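# Turn reversed microplates end for end in their nests

## Task

Three plates sit in nests, and some of them face the wrong way round. Rotate each reversed plate end for end. All three must finish back in their original nests, lying flat within the locators, with well A1 at the nest corner labelled A1. Each must stay that way unaided: nothing held or propped by the robot counts. Finally release the plate and move the gripper away.

## Robot and tools

Robot: a single four-axis SCARA-style plate mover whose gripper always stays level. Joints from base outward: lift (prismatic, 0.000 to 0.550 m), shoulder (-2.000 to 2.000 rad), elbow (-2.800 to 2.800 rad), wrist yaw (-12.566 to 12.566 rad). If the elbow gets within 0.4 rad of zero the arm may fold and fault, so avoid nearly straight poses. The two fingers point along the gripper's +x axis and close along its y axis. The commanded point, end_effector_position, lies midway between the rubber pads, roughly 2 to 3 cm behind the fingertips. The opening spans 0.140 m (fully open) to 0.066 m (fully closed).

Scene frame: origin on the table surface beneath the arm base, +z up, +y to the left when facing along +x. The state line reports end_effector_position (m) and end_effector_quat_wxyz; the reported position can be somewhat wrong, worse at long reach.

Plate hints: on each labelled plate, A1 sits at the labelled short end, in the corner opposite the labelled long side. To reverse a plate, place it on the raised nest RG, then grip it again from its other end.

execute_actions: argument actions is a list holding zero or one item. An empty list sends nothing and returns the state with pictures. An action item is {"rows": [...], "steps": n}: 1 to 15 rows, steps 12 to 15 (default 15), each step 1/30 s; row k drives step k and the final row repeats to fill the rest. A wait item is {"steps": n} with n up to 300, counted from the previous result, so your thinking time is included. Optional pictures: true adds camera images.

Row layout (same for move): one list of five numbers, each in [-1, 1]: dx, dy, dz, rz, opening. The first four are an offset, not a pose, expressed in the gripper's own axes, measured from the gripper pose given in the latest result that reports it (before any such result this scene, or for a second or later call in the same reply, from the pose at the start of that action). Every row uses that same base; rows do not accumulate. Scale: 1.0 equals 0.6 m of translation or 180 degrees of rotation. Positive rz turns from +x toward +y. No tilt exists. Opening is absolute: +1 is 0.140 m, -1 is closed (0.066 m gap); a full close takes at least about 0.6 s. All-zero offsets drive the hand back to the base pose, so they are not a pause. Because offsets count from the measured hand, repeating a small offset against something rigid does not press further, but against something that yields it does.

Each step the command is clipped to within 70 mm and 16 degrees of the measured pose. The result comes back 12 steps before the action finishes; those steps run while you compose your next reply. After the last step the arm only continues to the final clipped pose, so large moves need follow-up commands. A "Hand target" line appears only when nothing is pending.

move: target is one row as above (same offset base and scale); speed is the path's top speed in m/s, 0.002 to 0.5, default 0.25, with rotation capped at twice that value in rad/s. The path is straight, lasts 0.5 to 10 s (cut off at 10 s), takes the shorter rotation, and ignores obstacles; the real hand lags and may overshoot speed, especially near a straight arm. The opening is sent when the move begins. It starts once the arm is still (or after 3 s) and finishes when everything is at rest, or 5 s after the path ends. Its result adds a move: line with the outcome (done, off_target, moving, held, fault), limits (paced = command clipped; held = some steps blocked, after which motion can jump faster) and distance to target. Faster contact hits harder; aiming further beyond a contact presses harder.

wait: seconds, 0 to 10; sends nothing new.

zoom_image: camera "cam_wrist" (672x504 image), region [x0, y0, x1, y1] in pixels from the top-left, at most 504 by 504.

finished_scene: scene, the integer number of the current scene; ends and grades it irreversibly.

Result lines: Joint positions gives lift (m), shoulder, elbow, wrist yaw (rad), then pad gap (m). grip_measured is the finger opening on the command scale; readings may be off by up to about 1 mm consistently. "pose unreachable" means the clearance check altered or blocked a command; HELD marks affected steps. MOTOR HOT warns from 85 °C; at 100 °C an OVER-TEMPERATURE FAULT brakes the arm until it cools, so avoid long holding.

Gripping: to hold, command about 0.04 below grip_measured; smaller differences grip lighter. Pads exert about 18 N each; a quick close can squeeze harder. Load limits: lift 55.2 N, shoulder 8.28 N m, elbow 4.14 N m, wrist yaw 1.38 N m, including the held part's weight; exceeding one causes a 10 s stop and drops the rest of the call.

Avoid: dropping or slipping plates, slamming or hard pushes, any object leaving the table, and faults. Occasional external tugs on a held plate or nudges to loose items can happen; check with the camera.

Each tool is called in YAML: its name, and indented under it one key for each argument.

## Session

I'll start by looking at the current state.

execute_actions:
  actions: []

Scene clock: 0.00 s of 12600.00 s.
end_effector_position=(+0.5349, -0.1672, +0.0870) grip_measured=+1.00 end_effector_quat_wxyz=(+0.574, -0.000, -0.000, +0.819)
Joint positions: [ 0.082 -0.851 -2.668 -0.845  0.14 ]
Hand target: +0.535, -0.167, +0.087; +0.573, -0.000, -0.000, +0.819

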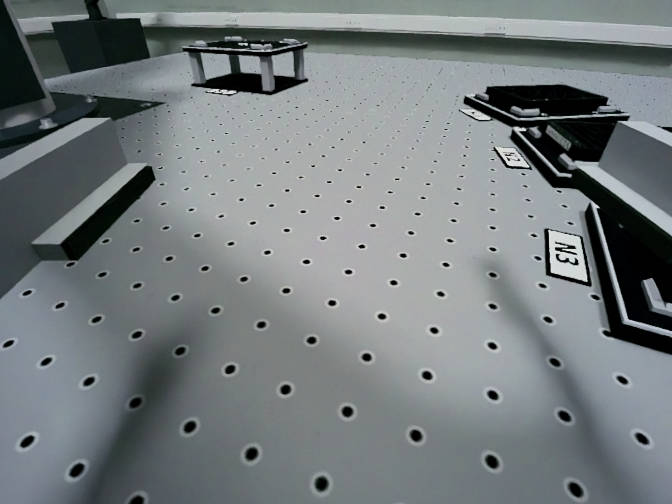

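zoom_image:
  camera: "cam_wrist"
  region: [400, 50, 672, 350]

Region (400, 50, 672, 350) of cam_wrist's 672x504 image, scaled by 1.680, with more detail than that image has; it fills the left 457 columns of this view, and the rest is white.

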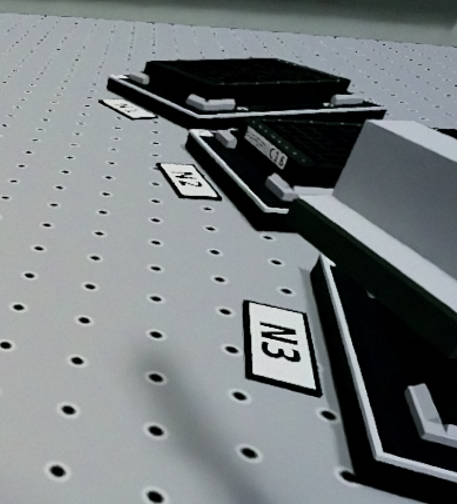

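move:
  target: [0.36, -0.0692, 0.1883, -0.611, 1.0]
  speed: 0.25

Scene clock: 11.33 s of 12600.00 s.
end_effector_position=(+0.4997, +0.0499, +0.2000) grip_measured=+1.00 end_effector_quat_wxyz=(+1.000, -0.000, -0.000, +0.001)
Joint positions: [ 0.195 -0.742 -0.738 -4.801  0.14 ]
Hand target: +0.500, +0.050, +0.200; +1.000, -0.000, -0.000, +0.000
Off the commanded pose: 0.000 m, 0 deg.
Kept back: nothing.
After step 90, 4.10 s passed at rest.
move: done

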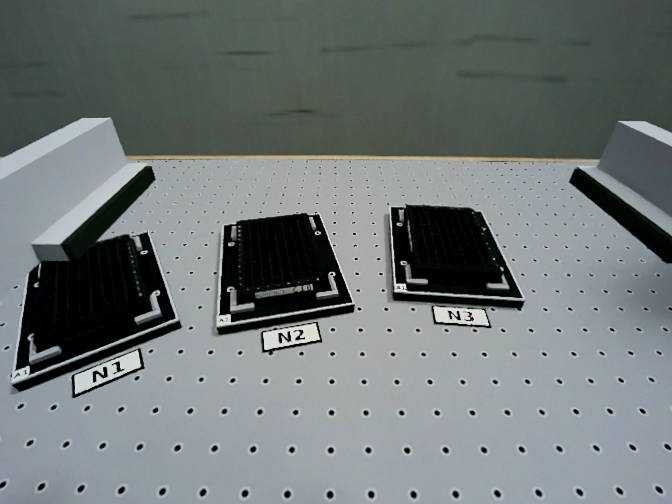

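zoom_image:
  camera: "cam_wrist"
  region: [0, 180, 400, 420]

zoom_image:
  camera: "cam_wrist"
  region: [340, 180, 600, 360]

Region (0, 180, 400, 420) of cam_wrist's 672x504 image, scaled by 1.260, with more detail than that image has; it fills the top 302 rows of this view, and the rest is white.

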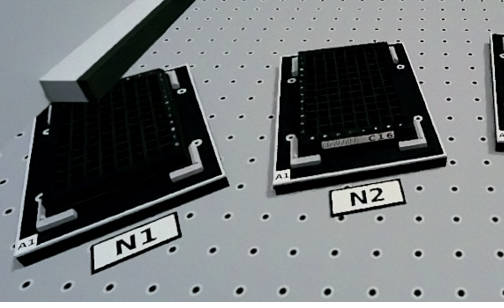

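Region (340, 180, 600, 360) of cam_wrist's 672x504 image, scaled by 1.938, with more detail than that image has; it fills the top 349 rows of this view, and the rest is white.

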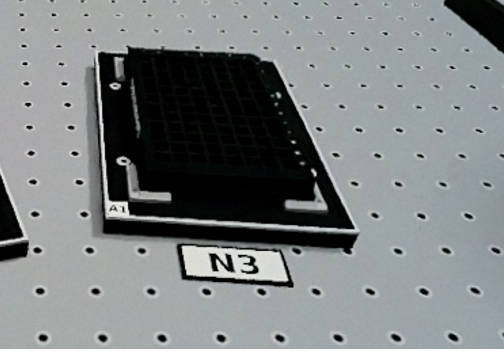

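zoom_image:
  camera: "cam_wrist"
  region: [168, 378, 504, 504]

Region (168, 378, 504, 504) of cam_wrist's 672x504 image, scaled by 1.500, with more detail than that image has; it fills the top 189 rows of this view, and the rest is white.

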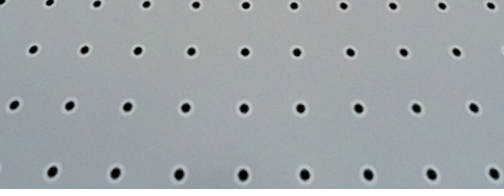

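zoom_image:
  camera: "cam_wrist"
  region: [196, 190, 376, 360]

Region (196, 190, 376, 360) of cam_wrist's 672x504 image, scaled by 2.800, with more detail than that image has.

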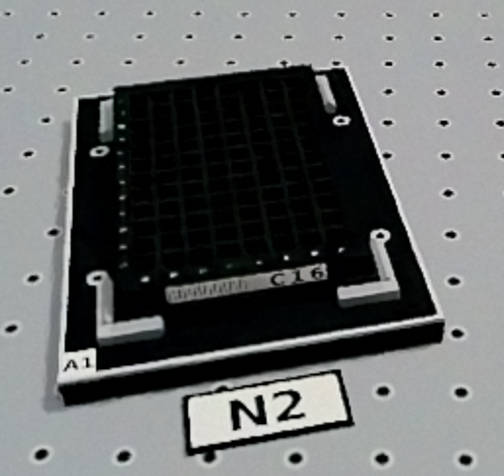

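move:
  target: [-0.166, 0.40, 0.0, 0.97, 1.0]
  speed: 0.3

Scene clock: 50.43 s of 12600.00 s.
end_effector_position=(+0.3993, +0.2901, +0.2000) grip_measured=+1.00 end_effector_quat_wxyz=(+0.046, -0.000, -0.000, +0.999)
Joint positions: [ 0.195  0.195 -2.146 -1.284  0.14 ]
Hand target: +0.399, +0.290, +0.200; +0.047, -0.000, -0.000, +0.999
Off the commanded pose: 0.001 m, 0 deg.
Kept back: nothing.
After step 90, 30.67 s passed at rest.
move: done

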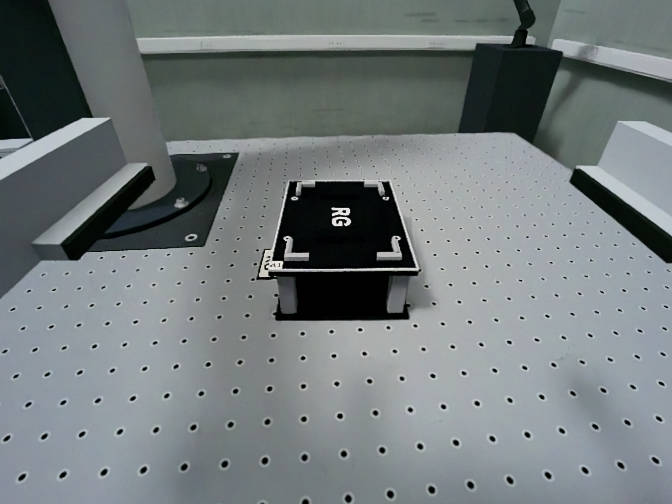

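zoom_image:
  camera: "cam_wrist"
  region: [240, 160, 440, 340]

Region (240, 160, 440, 340) of cam_wrist's 672x504 image, scaled by 2.520, with more detail than that image has; it fills the top 454 rows of this view, and the rest is white.

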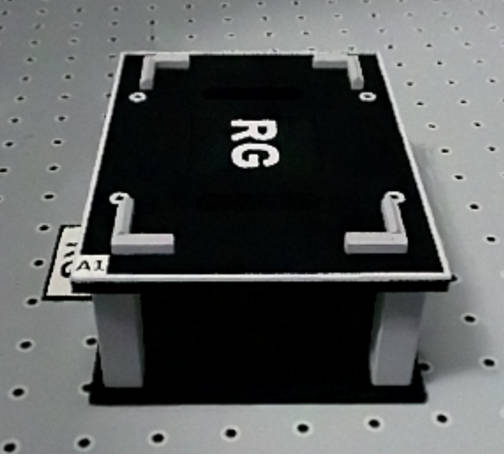

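move:
  target: [-0.3095, 0.0623, -0.1667, -0.803, 1.0]
  speed: 0.4

Scene clock: 58.07 s of 12600.00 s.
end_effector_position=(+0.5809, +0.2357, +0.0999) grip_measured=+1.00 end_effector_quat_wxyz=(+0.966, -0.000, -0.000, +0.260)
Joint positions: [ 0.095 -0.268 -1.364 -4.124  0.14 ]
Hand target: +0.581, +0.236, +0.100; +0.966, -0.000, -0.000, +0.260
Off the commanded pose: 0.000 m, 0 deg.
Kept back: nothing.
After step 90, 1.10 s passed at rest.
move: done

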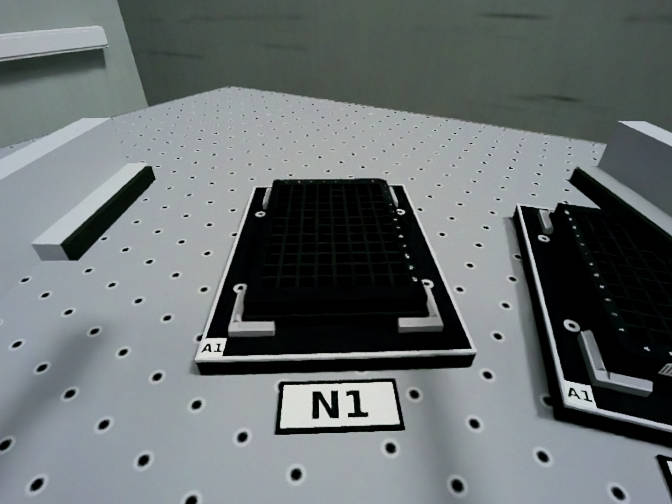

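zoom_image:
  camera: "cam_wrist"
  region: [180, 160, 500, 400]

Region (180, 160, 500, 400) of cam_wrist's 672x504 image, scaled by 1.575, with more detail than that image has; it fills the top 378 rows of this view, and the rest is white.

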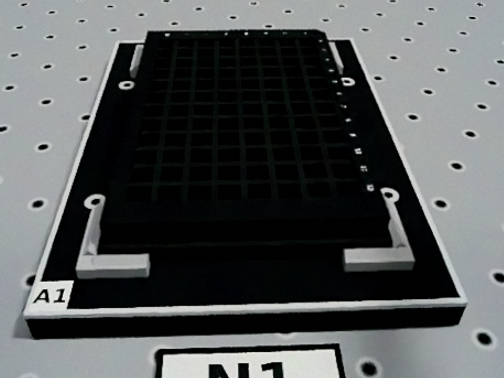

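move:
  target: [0.0, 0.0123, 0.0, 0.0139, 1.0]
  speed: 0.1

Scene clock: 66.60 s of 12600.00 s.
end_effector_position=(+0.5772, +0.2420, +0.0999) grip_measured=+1.00 end_effector_quat_wxyz=(+0.960, -0.000, -0.000, +0.281)
Joint positions: [ 0.095 -0.264 -1.365 -4.084  0.14 ]
Hand target: +0.577, +0.242, +0.100; +0.960, -0.000, -0.000, +0.281
Off the commanded pose: 0.000 m, 0 deg.
Kept back: nothing.
After step 90, 4.83 s passed at rest.
move: done

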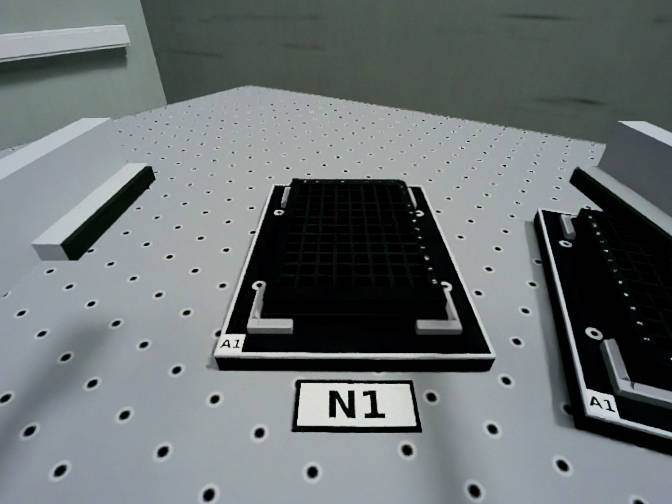

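zoom_image:
  camera: "cam_wrist"
  region: [196, 160, 516, 400]

Region (196, 160, 516, 400) of cam_wrist's 672x504 image, scaled by 1.575, with more detail than that image has; it fills the top 378 rows of this view, and the rest is white.

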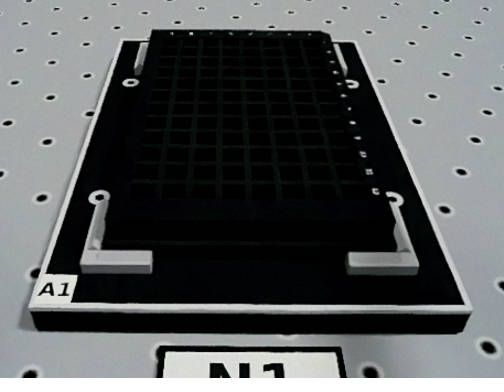

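zoom_image:
  camera: "cam_wrist"
  region: [210, 260, 330, 380]

Region (210, 260, 330, 380) of cam_wrist's 672x504 image, scaled by 4.200, with more detail than that image has.

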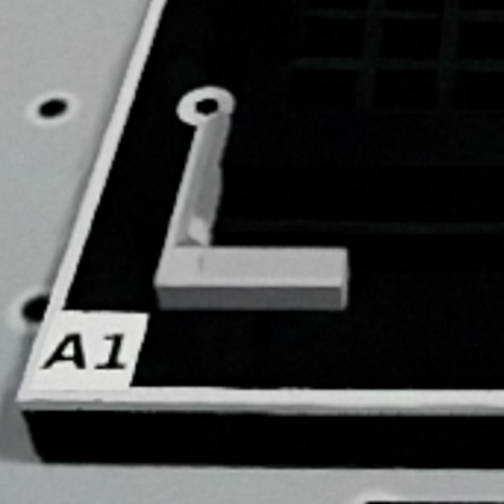

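move:
  target: [0.1733, 0.0, -0.1315, 0.0, 1.0]
  speed: 0.15

Scene clock: 84.17 s of 12600.00 s.
end_effector_position=(+0.6627, +0.2911, +0.0267) grip_measured=+1.00 end_effector_quat_wxyz=(+0.965, -0.000, -0.000, +0.262)
Joint positions: [ 0.022 -0.012 -1.929 -3.812  0.14 ]
Hand target: +0.663, +0.291, +0.026; +0.965, -0.000, -0.000, +0.262
Off the commanded pose: 0.009 m, 2 deg.
TORQUE FAULT: the external load on joint 1 (lift) reached its load limit, and the arm stopped for 10 seconds. The arm's remaining commands of this call were not run. The arm holds where it stopped, with its grip as last carried out, and accepts commands again: back off and push less far. The arm stops again, at the same cost, whenever a joint's load reaches its limit.
Kept back: nothing.
After step 90, 3.60 s passed at rest.
move: fault

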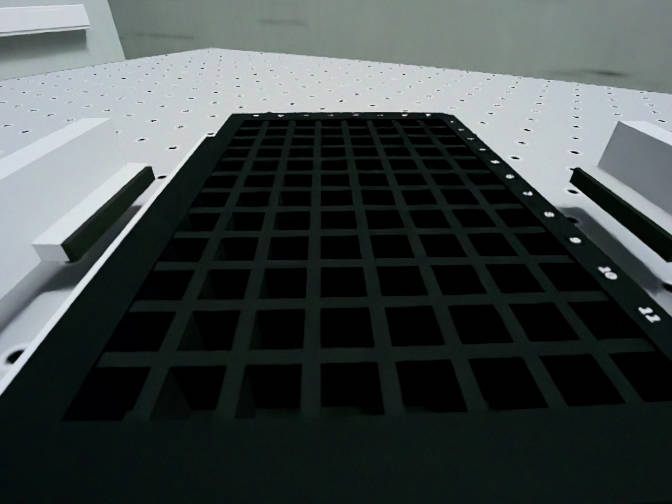

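zoom_image:
  camera: "cam_wrist"
  region: [420, 100, 672, 400]

Region (420, 100, 672, 400) of cam_wrist's 672x504 image, scaled by 1.680, with more detail than that image has; it fills the left 423 columns of this view, and the rest is white.

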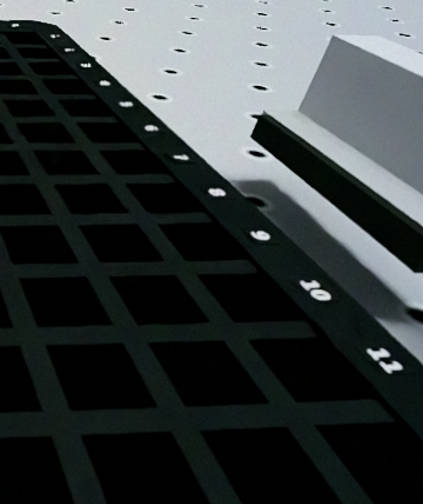

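move:
  target: [-0.0161, 0.0073, 0.0075, 0.0125, 1.0]
  speed: 0.05

Scene clock: 101.37 s of 12600.00 s.
end_effector_position=(+0.6521, +0.2901, +0.0312) grip_measured=+1.00 end_effector_quat_wxyz=(+0.960, -0.000, -0.000, +0.281)
Joint positions: [ 0.026 -0.042 -1.866 -3.806  0.14 ]
Hand target: +0.652, +0.290, +0.031; +0.960, -0.000, -0.000, +0.281
Off the commanded pose: 0.000 m, 0 deg.
Kept back: nothing.
After step 90, 13.50 s passed at rest.
move: done

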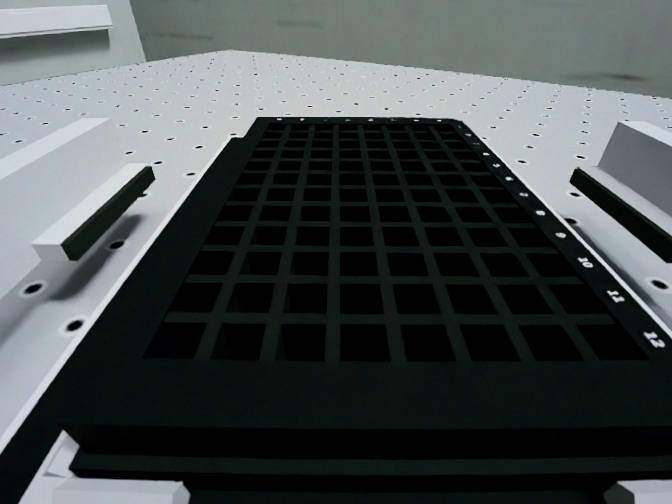

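move:
  target: [0.0, 0.0, 0.0, 0.0, -0.52]
  speed: 0.05

Scene clock: 102.90 s of 12600.00 s.
end_effector_position=(+0.6521, +0.2901, +0.0312) grip_measured=-0.49 end_effector_quat_wxyz=(+0.960, -0.000, -0.000, +0.281)
Joint positions: [ 0.026 -0.042 -1.866 -3.806  0.085]
Hand target: +0.652, +0.290, +0.031; +0.960, -0.000, -0.000, +0.281
Off the commanded pose: 0.000 m, 0 deg.
Kept back: nothing.
move: done

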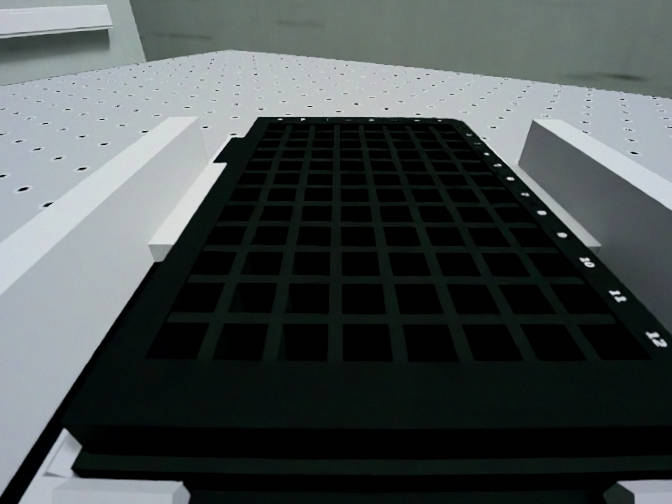

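move:
  target: [0.0, 0.0, 0.148, 0.0, -0.55]
  speed: 0.1

Scene clock: 104.67 s of 12600.00 s.
end_effector_position=(+0.6521, +0.2901, +0.1200) grip_measured=-0.49 end_effector_quat_wxyz=(+0.960, -0.000, -0.000, +0.281)
Joint positions: [ 0.115 -0.042 -1.866 -3.806  0.085]
Hand target: +0.652, +0.290, +0.120; +0.960, -0.000, -0.000, +0.281
Off the commanded pose: 0.000 m, 0 deg.
Kept back: nothing.
move: done

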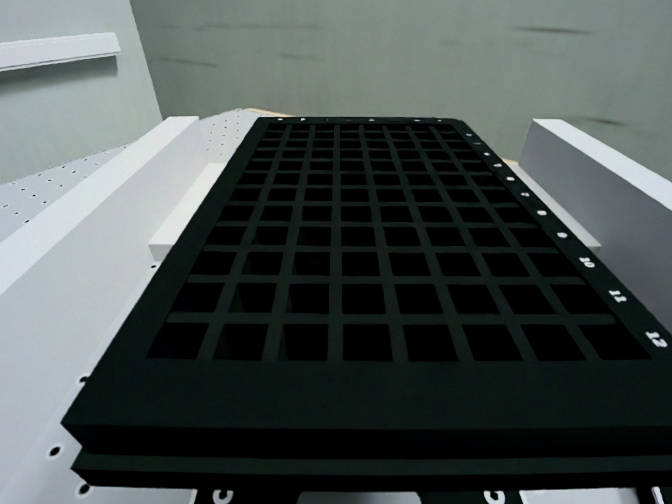

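zoom_image:
  camera: "cam_wrist"
  region: [0, 300, 336, 504]

Region (0, 300, 336, 504) of cam_wrist's 672x504 image, scaled by 1.500, with more detail than that image has; it fills the top 306 rows of this view, and the rest is white.

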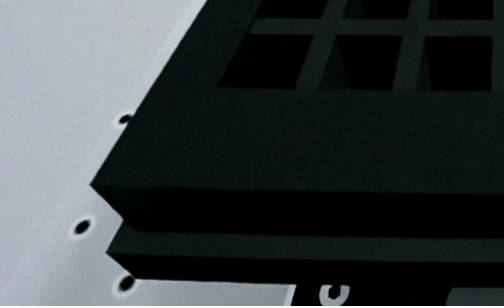

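move:
  target: [-0.6336, 0.4372, 0.0, 0.7917, -0.55]
  speed: 0.3

Scene clock: 121.70 s of 12600.00 s.
end_effector_position=(+0.1903, +0.3060, +0.1200) grip_measured=-0.49 end_effector_quat_wxyz=(+0.043, -0.000, -0.000, +0.999)
Joint positions: [ 0.115  0.298 -1.38  -2.145  0.085]
Hand target: +0.190, +0.306, +0.120; +0.043, -0.000, -0.000, +0.999
Off the commanded pose: 0.000 m, 0 deg.
Kept back: nothing.
After step 90, 9.53 s passed at rest.
move: done

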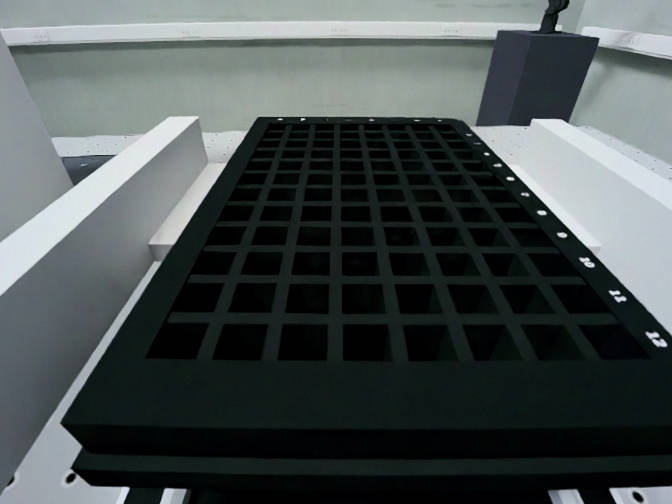

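move:
  target: [0.0, 0.0, -0.05, 0.0, -0.55]
  speed: 0.08

Scene clock: 122.77 s of 12600.00 s.
end_effector_position=(+0.1903, +0.3060, +0.0900) grip_measured=-0.49 end_effector_quat_wxyz=(+0.043, -0.000, -0.000, +0.999)
Joint positions: [ 0.085  0.298 -1.38  -2.145  0.085]
Hand target: +0.190, +0.306, +0.090; +0.043, -0.000, -0.000, +0.999
Off the commanded pose: 0.000 m, 0 deg.
Kept back: nothing.
move: done

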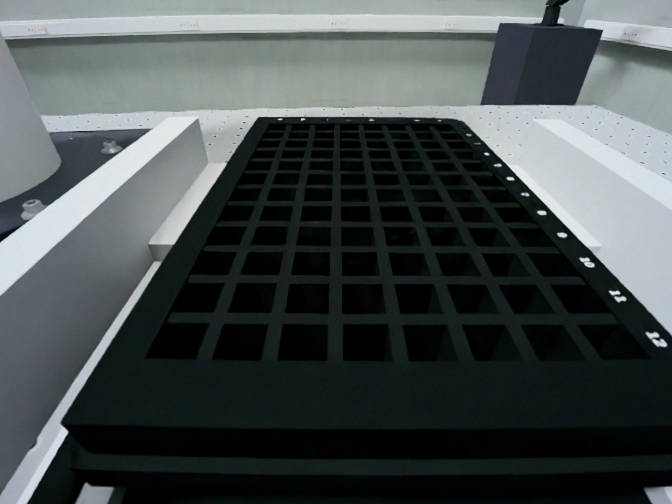

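zoom_image:
  camera: "cam_wrist"
  region: [0, 400, 252, 504]

Region (0, 400, 252, 504) of cam_wrist's 672x504 image, scaled by 2.000, with more detail than that image has; it fills the top 208 rows of this view, and the rest is white.

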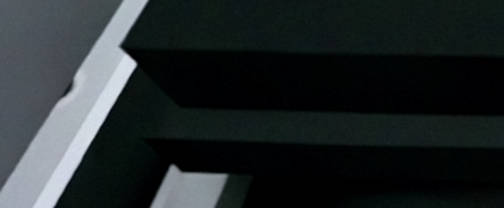

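zoom_image:
  camera: "cam_wrist"
  region: [420, 400, 672, 504]

Region (420, 400, 672, 504) of cam_wrist's 672x504 image, scaled by 2.000, with more detail than that image has; it fills the top 208 rows of this view, and the rest is white.

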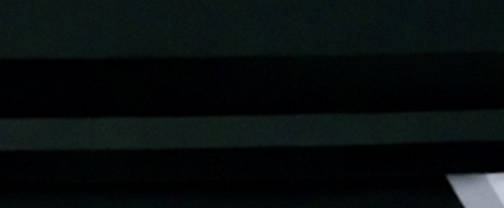

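execute_actions:
  actions:
    - {"rows": [[0.0, 0.0, -0.0083, 0.0, -0.55]], "steps": 15}
  pictures: true

Scene clock: 126.23 s of 12600.00 s.
end_effector_position=(+0.1903, +0.3060, +0.0858) grip_measured=-0.49 end_effector_quat_wxyz=(+0.043, -0.000, -0.000, +0.999)
Joint positions: [ 0.081  0.298 -1.38  -2.145  0.085]
Steps of this call (steps 1 to 90: nothing new was sent; then 0.37 s passed at rest; steps 91 to 93: the first 3 steps of this action). Readings (end_effector_position):
91: (+0.1903, +0.3060, +0.0899)
92: (+0.1903, +0.3060, +0.0884)
93: the state above

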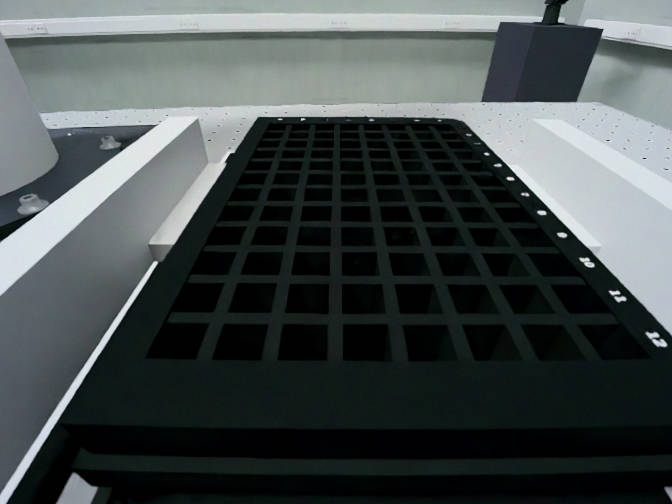

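zoom_image:
  camera: "cam_wrist"
  region: [0, 380, 248, 504]

Region (0, 380, 248, 504) of cam_wrist's 672x504 image, scaled by 2.032, with more detail than that image has.

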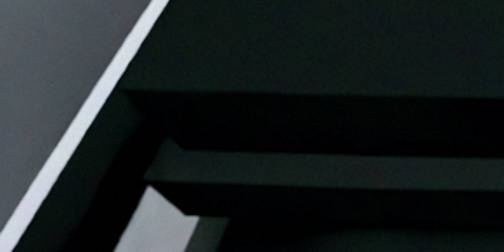

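move:
  target: [0.0, 0.0, -0.0063, 0.0, -0.55]
  speed: 0.02

Scene clock: 130.10 s of 12600.00 s.
end_effector_position=(+0.1905, +0.3060, +0.0822) grip_measured=-0.49 end_effector_quat_wxyz=(+0.042, -0.000, -0.000, +0.999)
Joint positions: [ 0.077  0.298 -1.38  -2.145  0.085]
Hand target: +0.190, +0.306, +0.082; +0.043, -0.000, -0.000, +0.999
Off your previous action's commanded pose: 0.000 m, 0 deg at its last step (step 12 of this call).
Off the commanded pose: 0.000 m, 0 deg.
Kept back: nothing.
After step 90, 0.17 s passed at rest.
move: done

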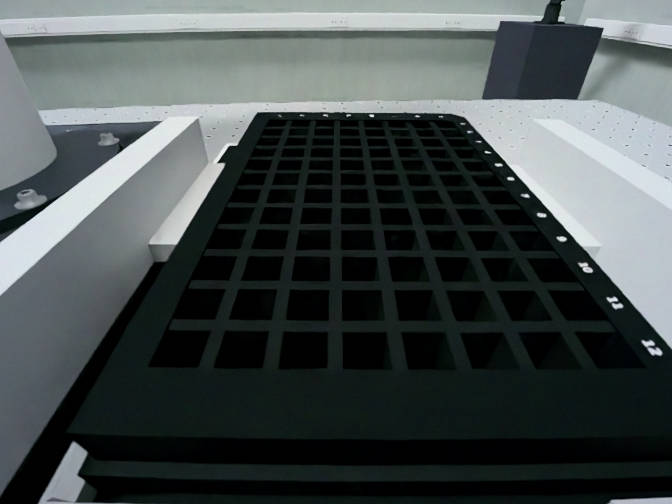

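zoom_image:
  camera: "cam_wrist"
  region: [0, 300, 336, 504]

Region (0, 300, 336, 504) of cam_wrist's 672x504 image, scaled by 1.500, with more detail than that image has; it fills the top 306 rows of this view, and the rest is white.

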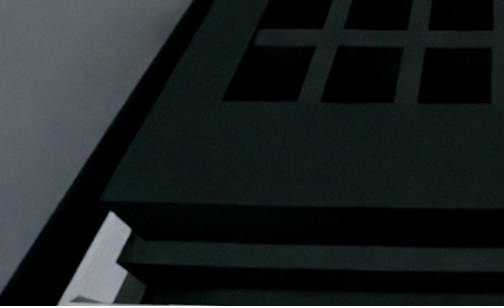

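zoom_image:
  camera: "cam_wrist"
  region: [170, 100, 320, 220]

Region (170, 100, 320, 220) of cam_wrist's 672x504 image, scaled by 3.360, with more detail than that image has; it fills the top 403 rows of this view, and the rest is white.

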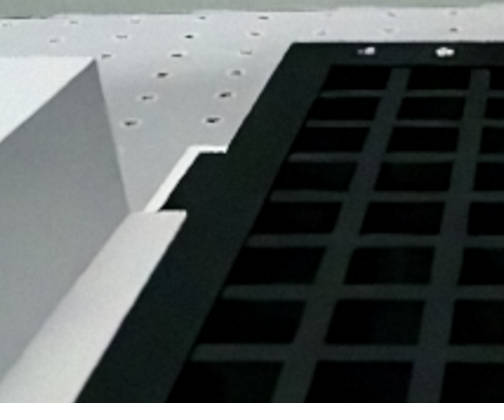

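move:
  target: [0.0, 0.0, 0.0133, 0.0, -0.55]
  speed: 0.03

Scene clock: 138.07 s of 12600.00 s.
end_effector_position=(+0.1906, +0.3059, +0.0902) grip_measured=-0.49 end_effector_quat_wxyz=(+0.043, -0.000, -0.000, +0.999)
Joint positions: [ 0.085  0.298 -1.38  -2.144  0.085]
Hand target: +0.190, +0.306, +0.090; +0.042, -0.000, -0.000, +0.999
Off the commanded pose: 0.000 m, 0 deg.
Kept back: nothing.
After step 90, 4.27 s passed at rest.
move: done

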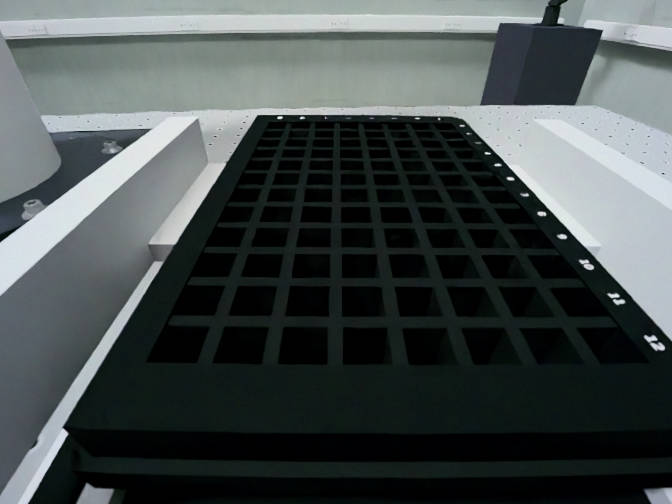

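move:
  target: [-0.0158, 0.0, -0.0062, 0.0, -0.55]
  speed: 0.03

Scene clock: 139.10 s of 12600.00 s.
end_effector_position=(+0.2000, +0.3052, +0.0865) grip_measured=-0.49 end_effector_quat_wxyz=(+0.043, -0.000, -0.000, +0.999)
Joint positions: [ 0.081  0.28  -1.399 -2.107  0.085]
Hand target: +0.200, +0.305, +0.086; +0.043, -0.000, -0.000, +0.999
Off the commanded pose: 0.000 m, 0 deg.
Kept back: nothing.
move: done

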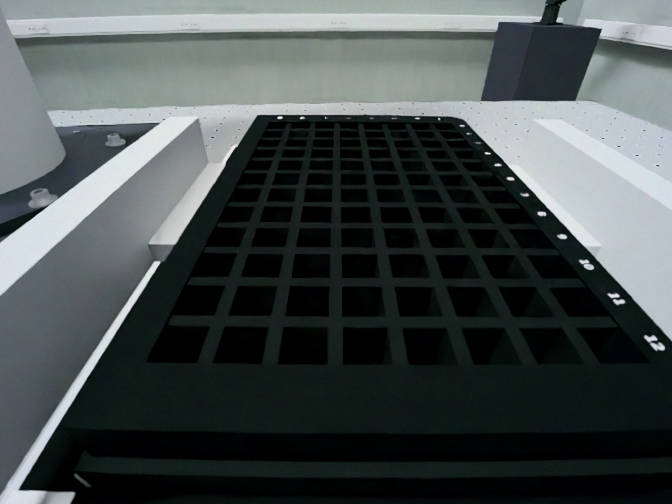

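zoom_image:
  camera: "cam_wrist"
  region: [0, 400, 336, 504]

Region (0, 400, 336, 504) of cam_wrist's 672x504 image, scaled by 1.500, with more detail than that image has; it fills the top 156 rows of this view, and the rest is white.

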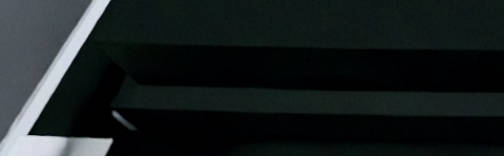

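zoom_image:
  camera: "cam_wrist"
  region: [170, 100, 320, 220]

Region (170, 100, 320, 220) of cam_wrist's 672x504 image, scaled by 3.360, with more detail than that image has; it fills the top 403 rows of this view, and the rest is white.

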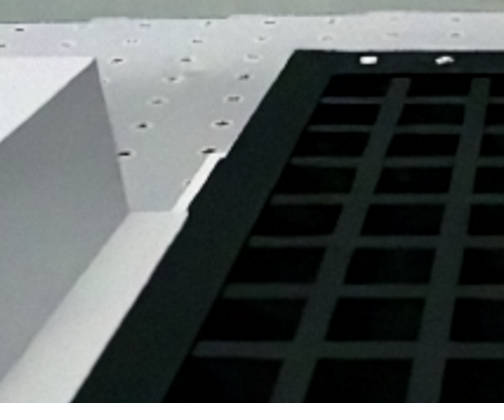

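zoom_image:
  camera: "cam_wrist"
  region: [420, 100, 570, 220]

Region (420, 100, 570, 220) of cam_wrist's 672x504 image, scaled by 3.360, with more detail than that image has; it fills the top 403 rows of this view, and the rest is white.

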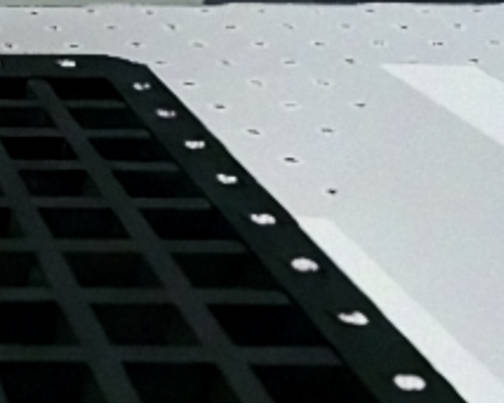

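move:
  target: [0.0, 0.0, -0.005, 0.0, -0.55]
  speed: 0.02

Scene clock: 144.87 s of 12600.00 s.
end_effector_position=(+0.2000, +0.3052, +0.0836) grip_measured=-0.49 end_effector_quat_wxyz=(+0.043, -0.000, -0.000, +0.999)
Joint positions: [ 0.079  0.28  -1.399 -2.107  0.085]
Hand target: +0.200, +0.305, +0.083; +0.043, -0.000, -0.000, +0.999
Off the commanded pose: 0.000 m, 0 deg.
Kept back: nothing.
After step 90, 2.07 s passed at rest.
move: done

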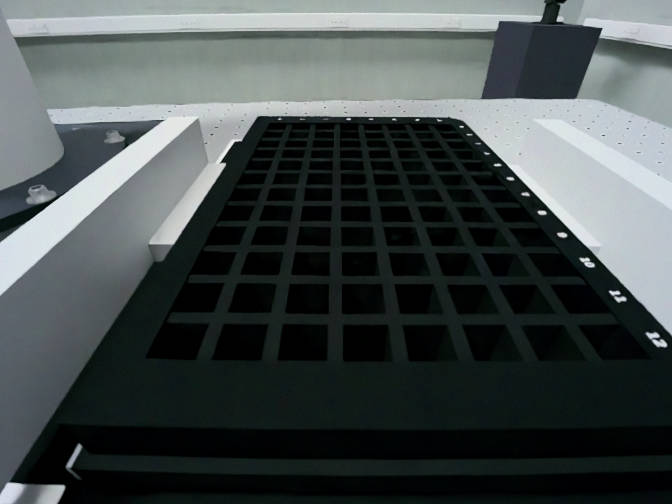

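zoom_image:
  camera: "cam_wrist"
  region: [0, 300, 336, 504]

Region (0, 300, 336, 504) of cam_wrist's 672x504 image, scaled by 1.500, with more detail than that image has; it fills the top 306 rows of this view, and the rest is white.

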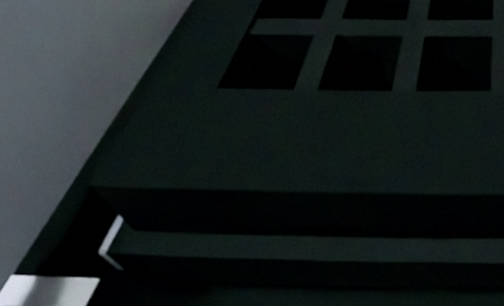

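move:
  target: [0.0, 0.0, -0.0035, 0.0, -0.55]
  speed: 0.02

Scene clock: 148.93 s of 12600.00 s.
end_effector_position=(+0.1998, +0.3046, +0.0817) grip_measured=-0.49 end_effector_quat_wxyz=(+0.041, -0.000, -0.000, +0.999)
Joint positions: [ 0.077  0.28  -1.399 -2.104  0.085]
Hand target: +0.200, +0.305, +0.081; +0.043, -0.000, -0.000, +0.999
Off the commanded pose: 0.001 m, 0 deg.
Kept back: nothing.
After step 90, 0.37 s passed at rest.
move: done

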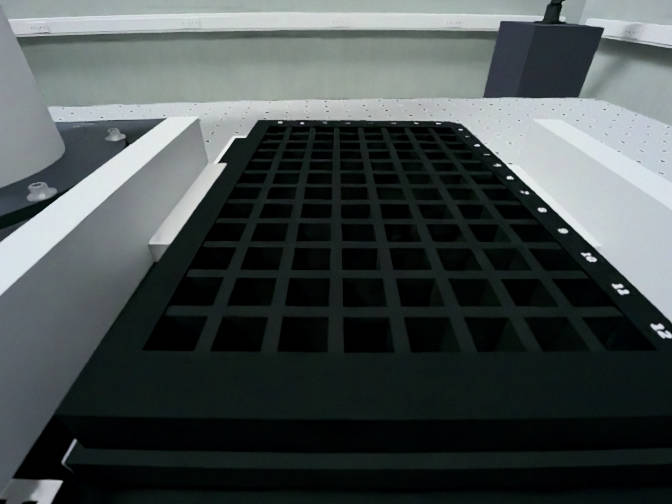

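zoom_image:
  camera: "cam_wrist"
  region: [0, 380, 336, 504]

Region (0, 380, 336, 504) of cam_wrist's 672x504 image, scaled by 1.500, with more detail than that image has; it fills the top 186 rows of this view, and the rest is white.

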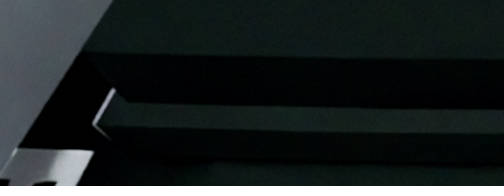

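move:
  target: [0.0, 0.0015, 0.0075, -0.0011, -0.55]
  speed: 0.02

Scene clock: 162.33 s of 12600.00 s.
end_effector_position=(+0.1997, +0.3037, +0.0862) grip_measured=-0.49 end_effector_quat_wxyz=(+0.042, -0.000, -0.000, +0.999)
Joint positions: [ 0.081  0.276 -1.392 -2.109  0.085]
Hand target: +0.200, +0.304, +0.086; +0.043, -0.000, -0.000, +0.999
Off the commanded pose: 0.000 m, 0 deg.
Kept back: nothing.
After step 90, 9.70 s passed at rest.
move: done

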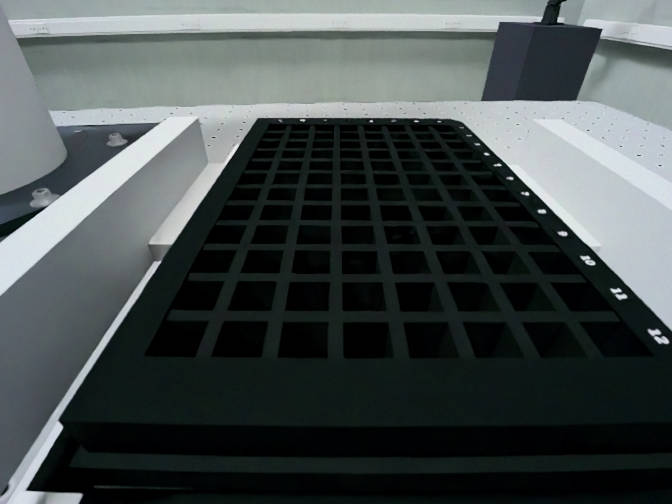

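move:
  target: [0.0, 0.0, -0.0055, 0.0, -0.55]
  speed: 0.02

Scene clock: 163.33 s of 12600.00 s.
end_effector_position=(+0.1997, +0.3038, +0.0829) grip_measured=-0.49 end_effector_quat_wxyz=(+0.042, -0.000, -0.000, +0.999)
Joint positions: [ 0.078  0.276 -1.393 -2.11   0.085]
Hand target: +0.200, +0.304, +0.083; +0.042, -0.000, -0.000, +0.999
Off the commanded pose: 0.000 m, 0 deg.
Kept back: nothing.
move: done

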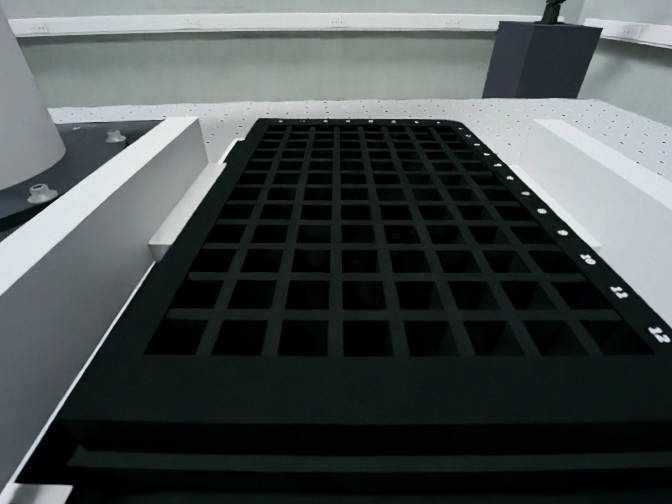

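zoom_image:
  camera: "cam_wrist"
  region: [0, 300, 336, 504]

Region (0, 300, 336, 504) of cam_wrist's 672x504 image, scaled by 1.500, with more detail than that image has; it fills the top 306 rows of this view, and the rest is white.

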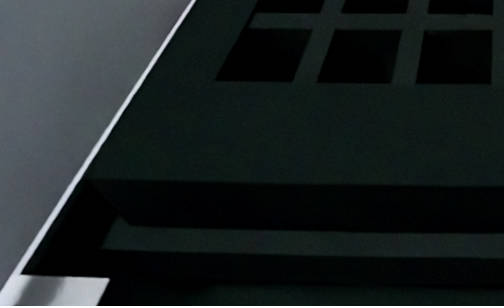

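move:
  target: [0.0, 0.0, 0.0083, 0.0, -0.55]
  speed: 0.03

move:
  target: [0.01143, -0.00235, 0.0, 0.0, -0.55]
  speed: 0.03

Scene clock: 170.10 s of 12600.00 s.
end_effector_position=(+0.1997, +0.3038, +0.0879) grip_measured=-0.49 end_effector_quat_wxyz=(+0.042, -0.000, -0.000, +0.999)
Joint positions: [ 0.083  0.276 -1.393 -2.11   0.085]
Hand target: +0.200, +0.304, +0.088; +0.042, -0.000, -0.000, +0.999
Off the commanded pose: 0.000 m, 0 deg.
Kept back: nothing.
After step 90, 3.07 s passed at rest.
move: done

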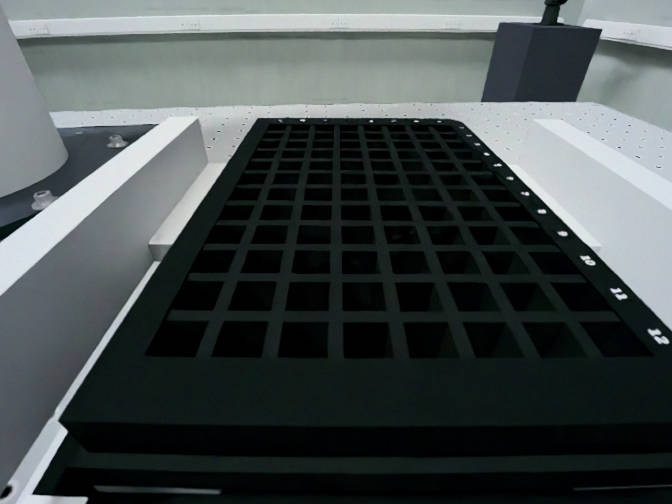

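Scene clock: 170.80 s of 12600.00 s.
end_effector_position=(+0.1930, +0.3057, +0.0879) grip_measured=-0.49 end_effector_quat_wxyz=(+0.042, -0.000, -0.000, +0.999)
Joint positions: [ 0.083  0.293 -1.385 -2.134  0.085]
Hand target: +0.193, +0.306, +0.088; +0.042, -0.000, -0.000, +0.999
Off the commanded pose: 0.000 m, 0 deg.
Kept back: nothing.
move: done

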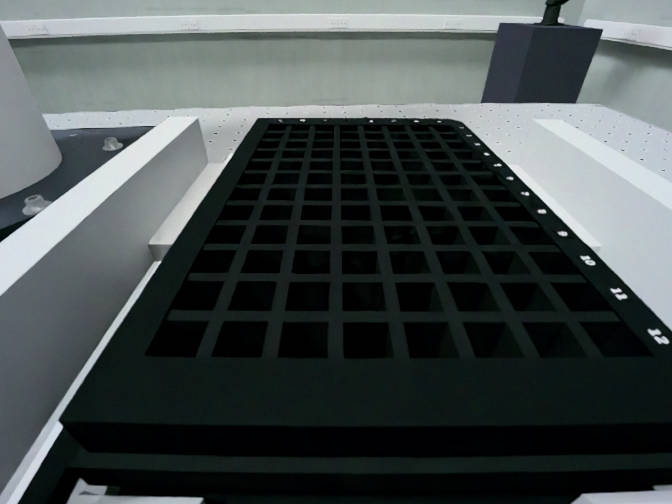

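execute_actions:
  actions: []

Scene clock: 173.40 s of 12600.00 s.
end_effector_position=(+0.1930, +0.3057, +0.0879) grip_measured=-0.49 end_effector_quat_wxyz=(+0.042, -0.000, -0.000, +0.999)
Joint positions: [ 0.083  0.293 -1.385 -2.134  0.085]
Hand target: +0.193, +0.306, +0.088; +0.042, -0.000, -0.000, +0.999
Off the commanded pose: 0.000 m, 0 deg.
Kept back: nothing.
Steps of this call (steps 1 to 78: nothing new was sent). Readings (end_effector_position):
1: (+0.1930, +0.3057, +0.0879)
2: (+0.1930, +0.3057, +0.0879)
4: (+0.1930, +0.3057, +0.0879)
8: (+0.1930, +0.3057, +0.0879)
78: the state above

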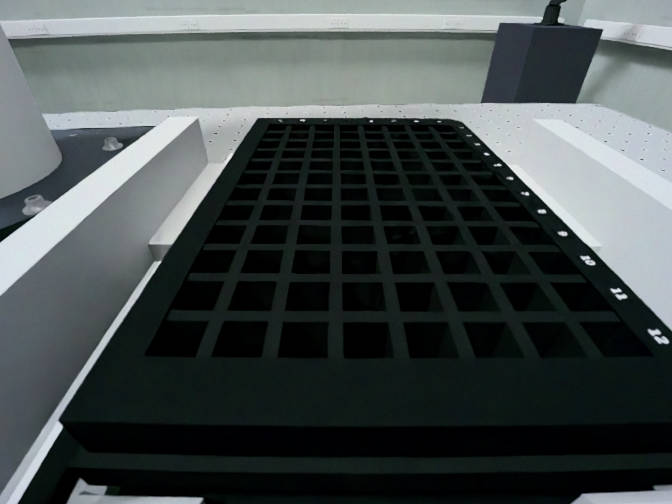

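move:
  target: [0, 0, -0.006, 0, -0.55]
  speed: 0.02

Scene clock: 174.40 s of 12600.00 s.
end_effector_position=(+0.1930, +0.3057, +0.0843) grip_measured=-0.49 end_effector_quat_wxyz=(+0.042, -0.000, -0.000, +0.999)
Joint positions: [ 0.079  0.293 -1.385 -2.134  0.085]
Hand target: +0.193, +0.306, +0.084; +0.042, -0.000, -0.000, +0.999
Off the commanded pose: 0.000 m, 0 deg.
Kept back: nothing.
move: done

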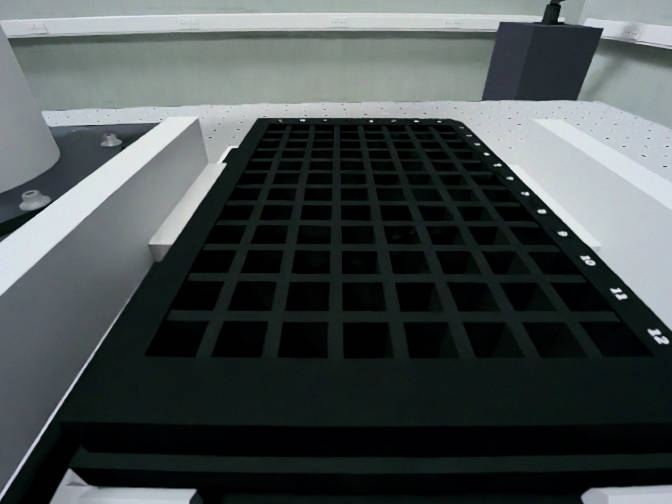

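move:
  target: [0, 0, -0.004, 0, -0.55]
  speed: 0.01

Scene clock: 175.53 s of 12600.00 s.
end_effector_position=(+0.1927, +0.3052, +0.0820) grip_measured=-0.49 end_effector_quat_wxyz=(+0.041, -0.000, -0.000, +0.999)
Joint positions: [ 0.077  0.293 -1.384 -2.132  0.085]
Hand target: +0.193, +0.306, +0.082; +0.042, -0.000, -0.000, +0.999
Off the commanded pose: 0.001 m, 0 deg.
Kept back: nothing.
move: done

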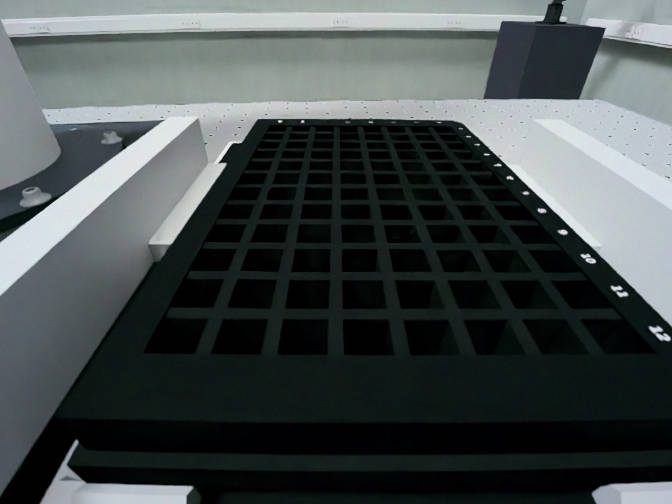

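move:
  target: [0, 0, -0.002, 0, -0.55]
  speed: 0.01

Scene clock: 176.77 s of 12600.00 s.
end_effector_position=(+0.1923, +0.3048, +0.0808) grip_measured=-0.49 end_effector_quat_wxyz=(+0.040, -0.000, -0.000, +0.999)
Joint positions: [ 0.076  0.294 -1.383 -2.132  0.085]
Hand target: +0.193, +0.305, +0.081; +0.041, -0.000, -0.000, +0.999
Off the commanded pose: 0.001 m, 0 deg.
Kept back: nothing.
move: done

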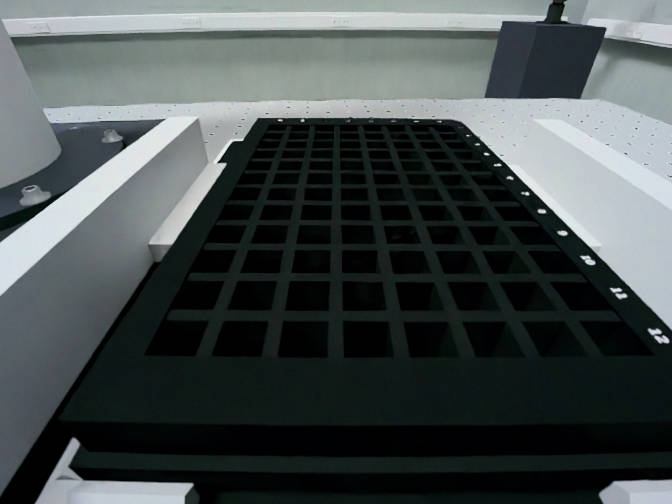

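move:
  target: [0, 0, 0, 0, 1]

Scene clock: 177.77 s of 12600.00 s.
end_effector_position=(+0.1922, +0.3048, +0.0808) grip_measured=+1.00 end_effector_quat_wxyz=(+0.040, -0.000, -0.000, +0.999)
Joint positions: [ 0.076  0.294 -1.383 -2.132  0.14 ]
Hand target: +0.192, +0.305, +0.081; +0.040, -0.000, -0.000, +0.999
Off the commanded pose: 0.000 m, 0 deg.
Kept back: nothing.
move: done

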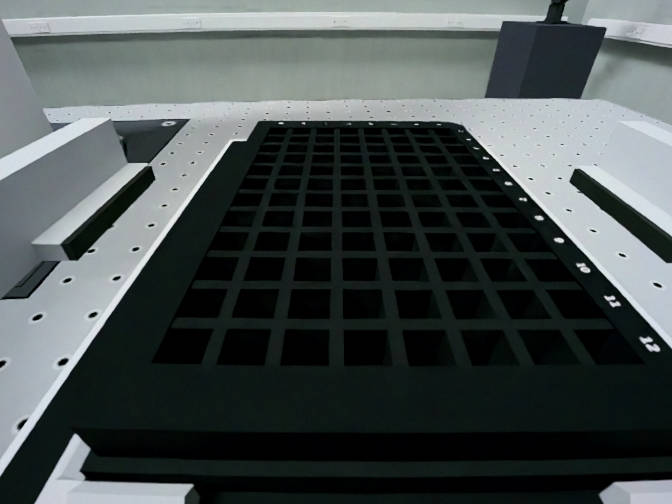

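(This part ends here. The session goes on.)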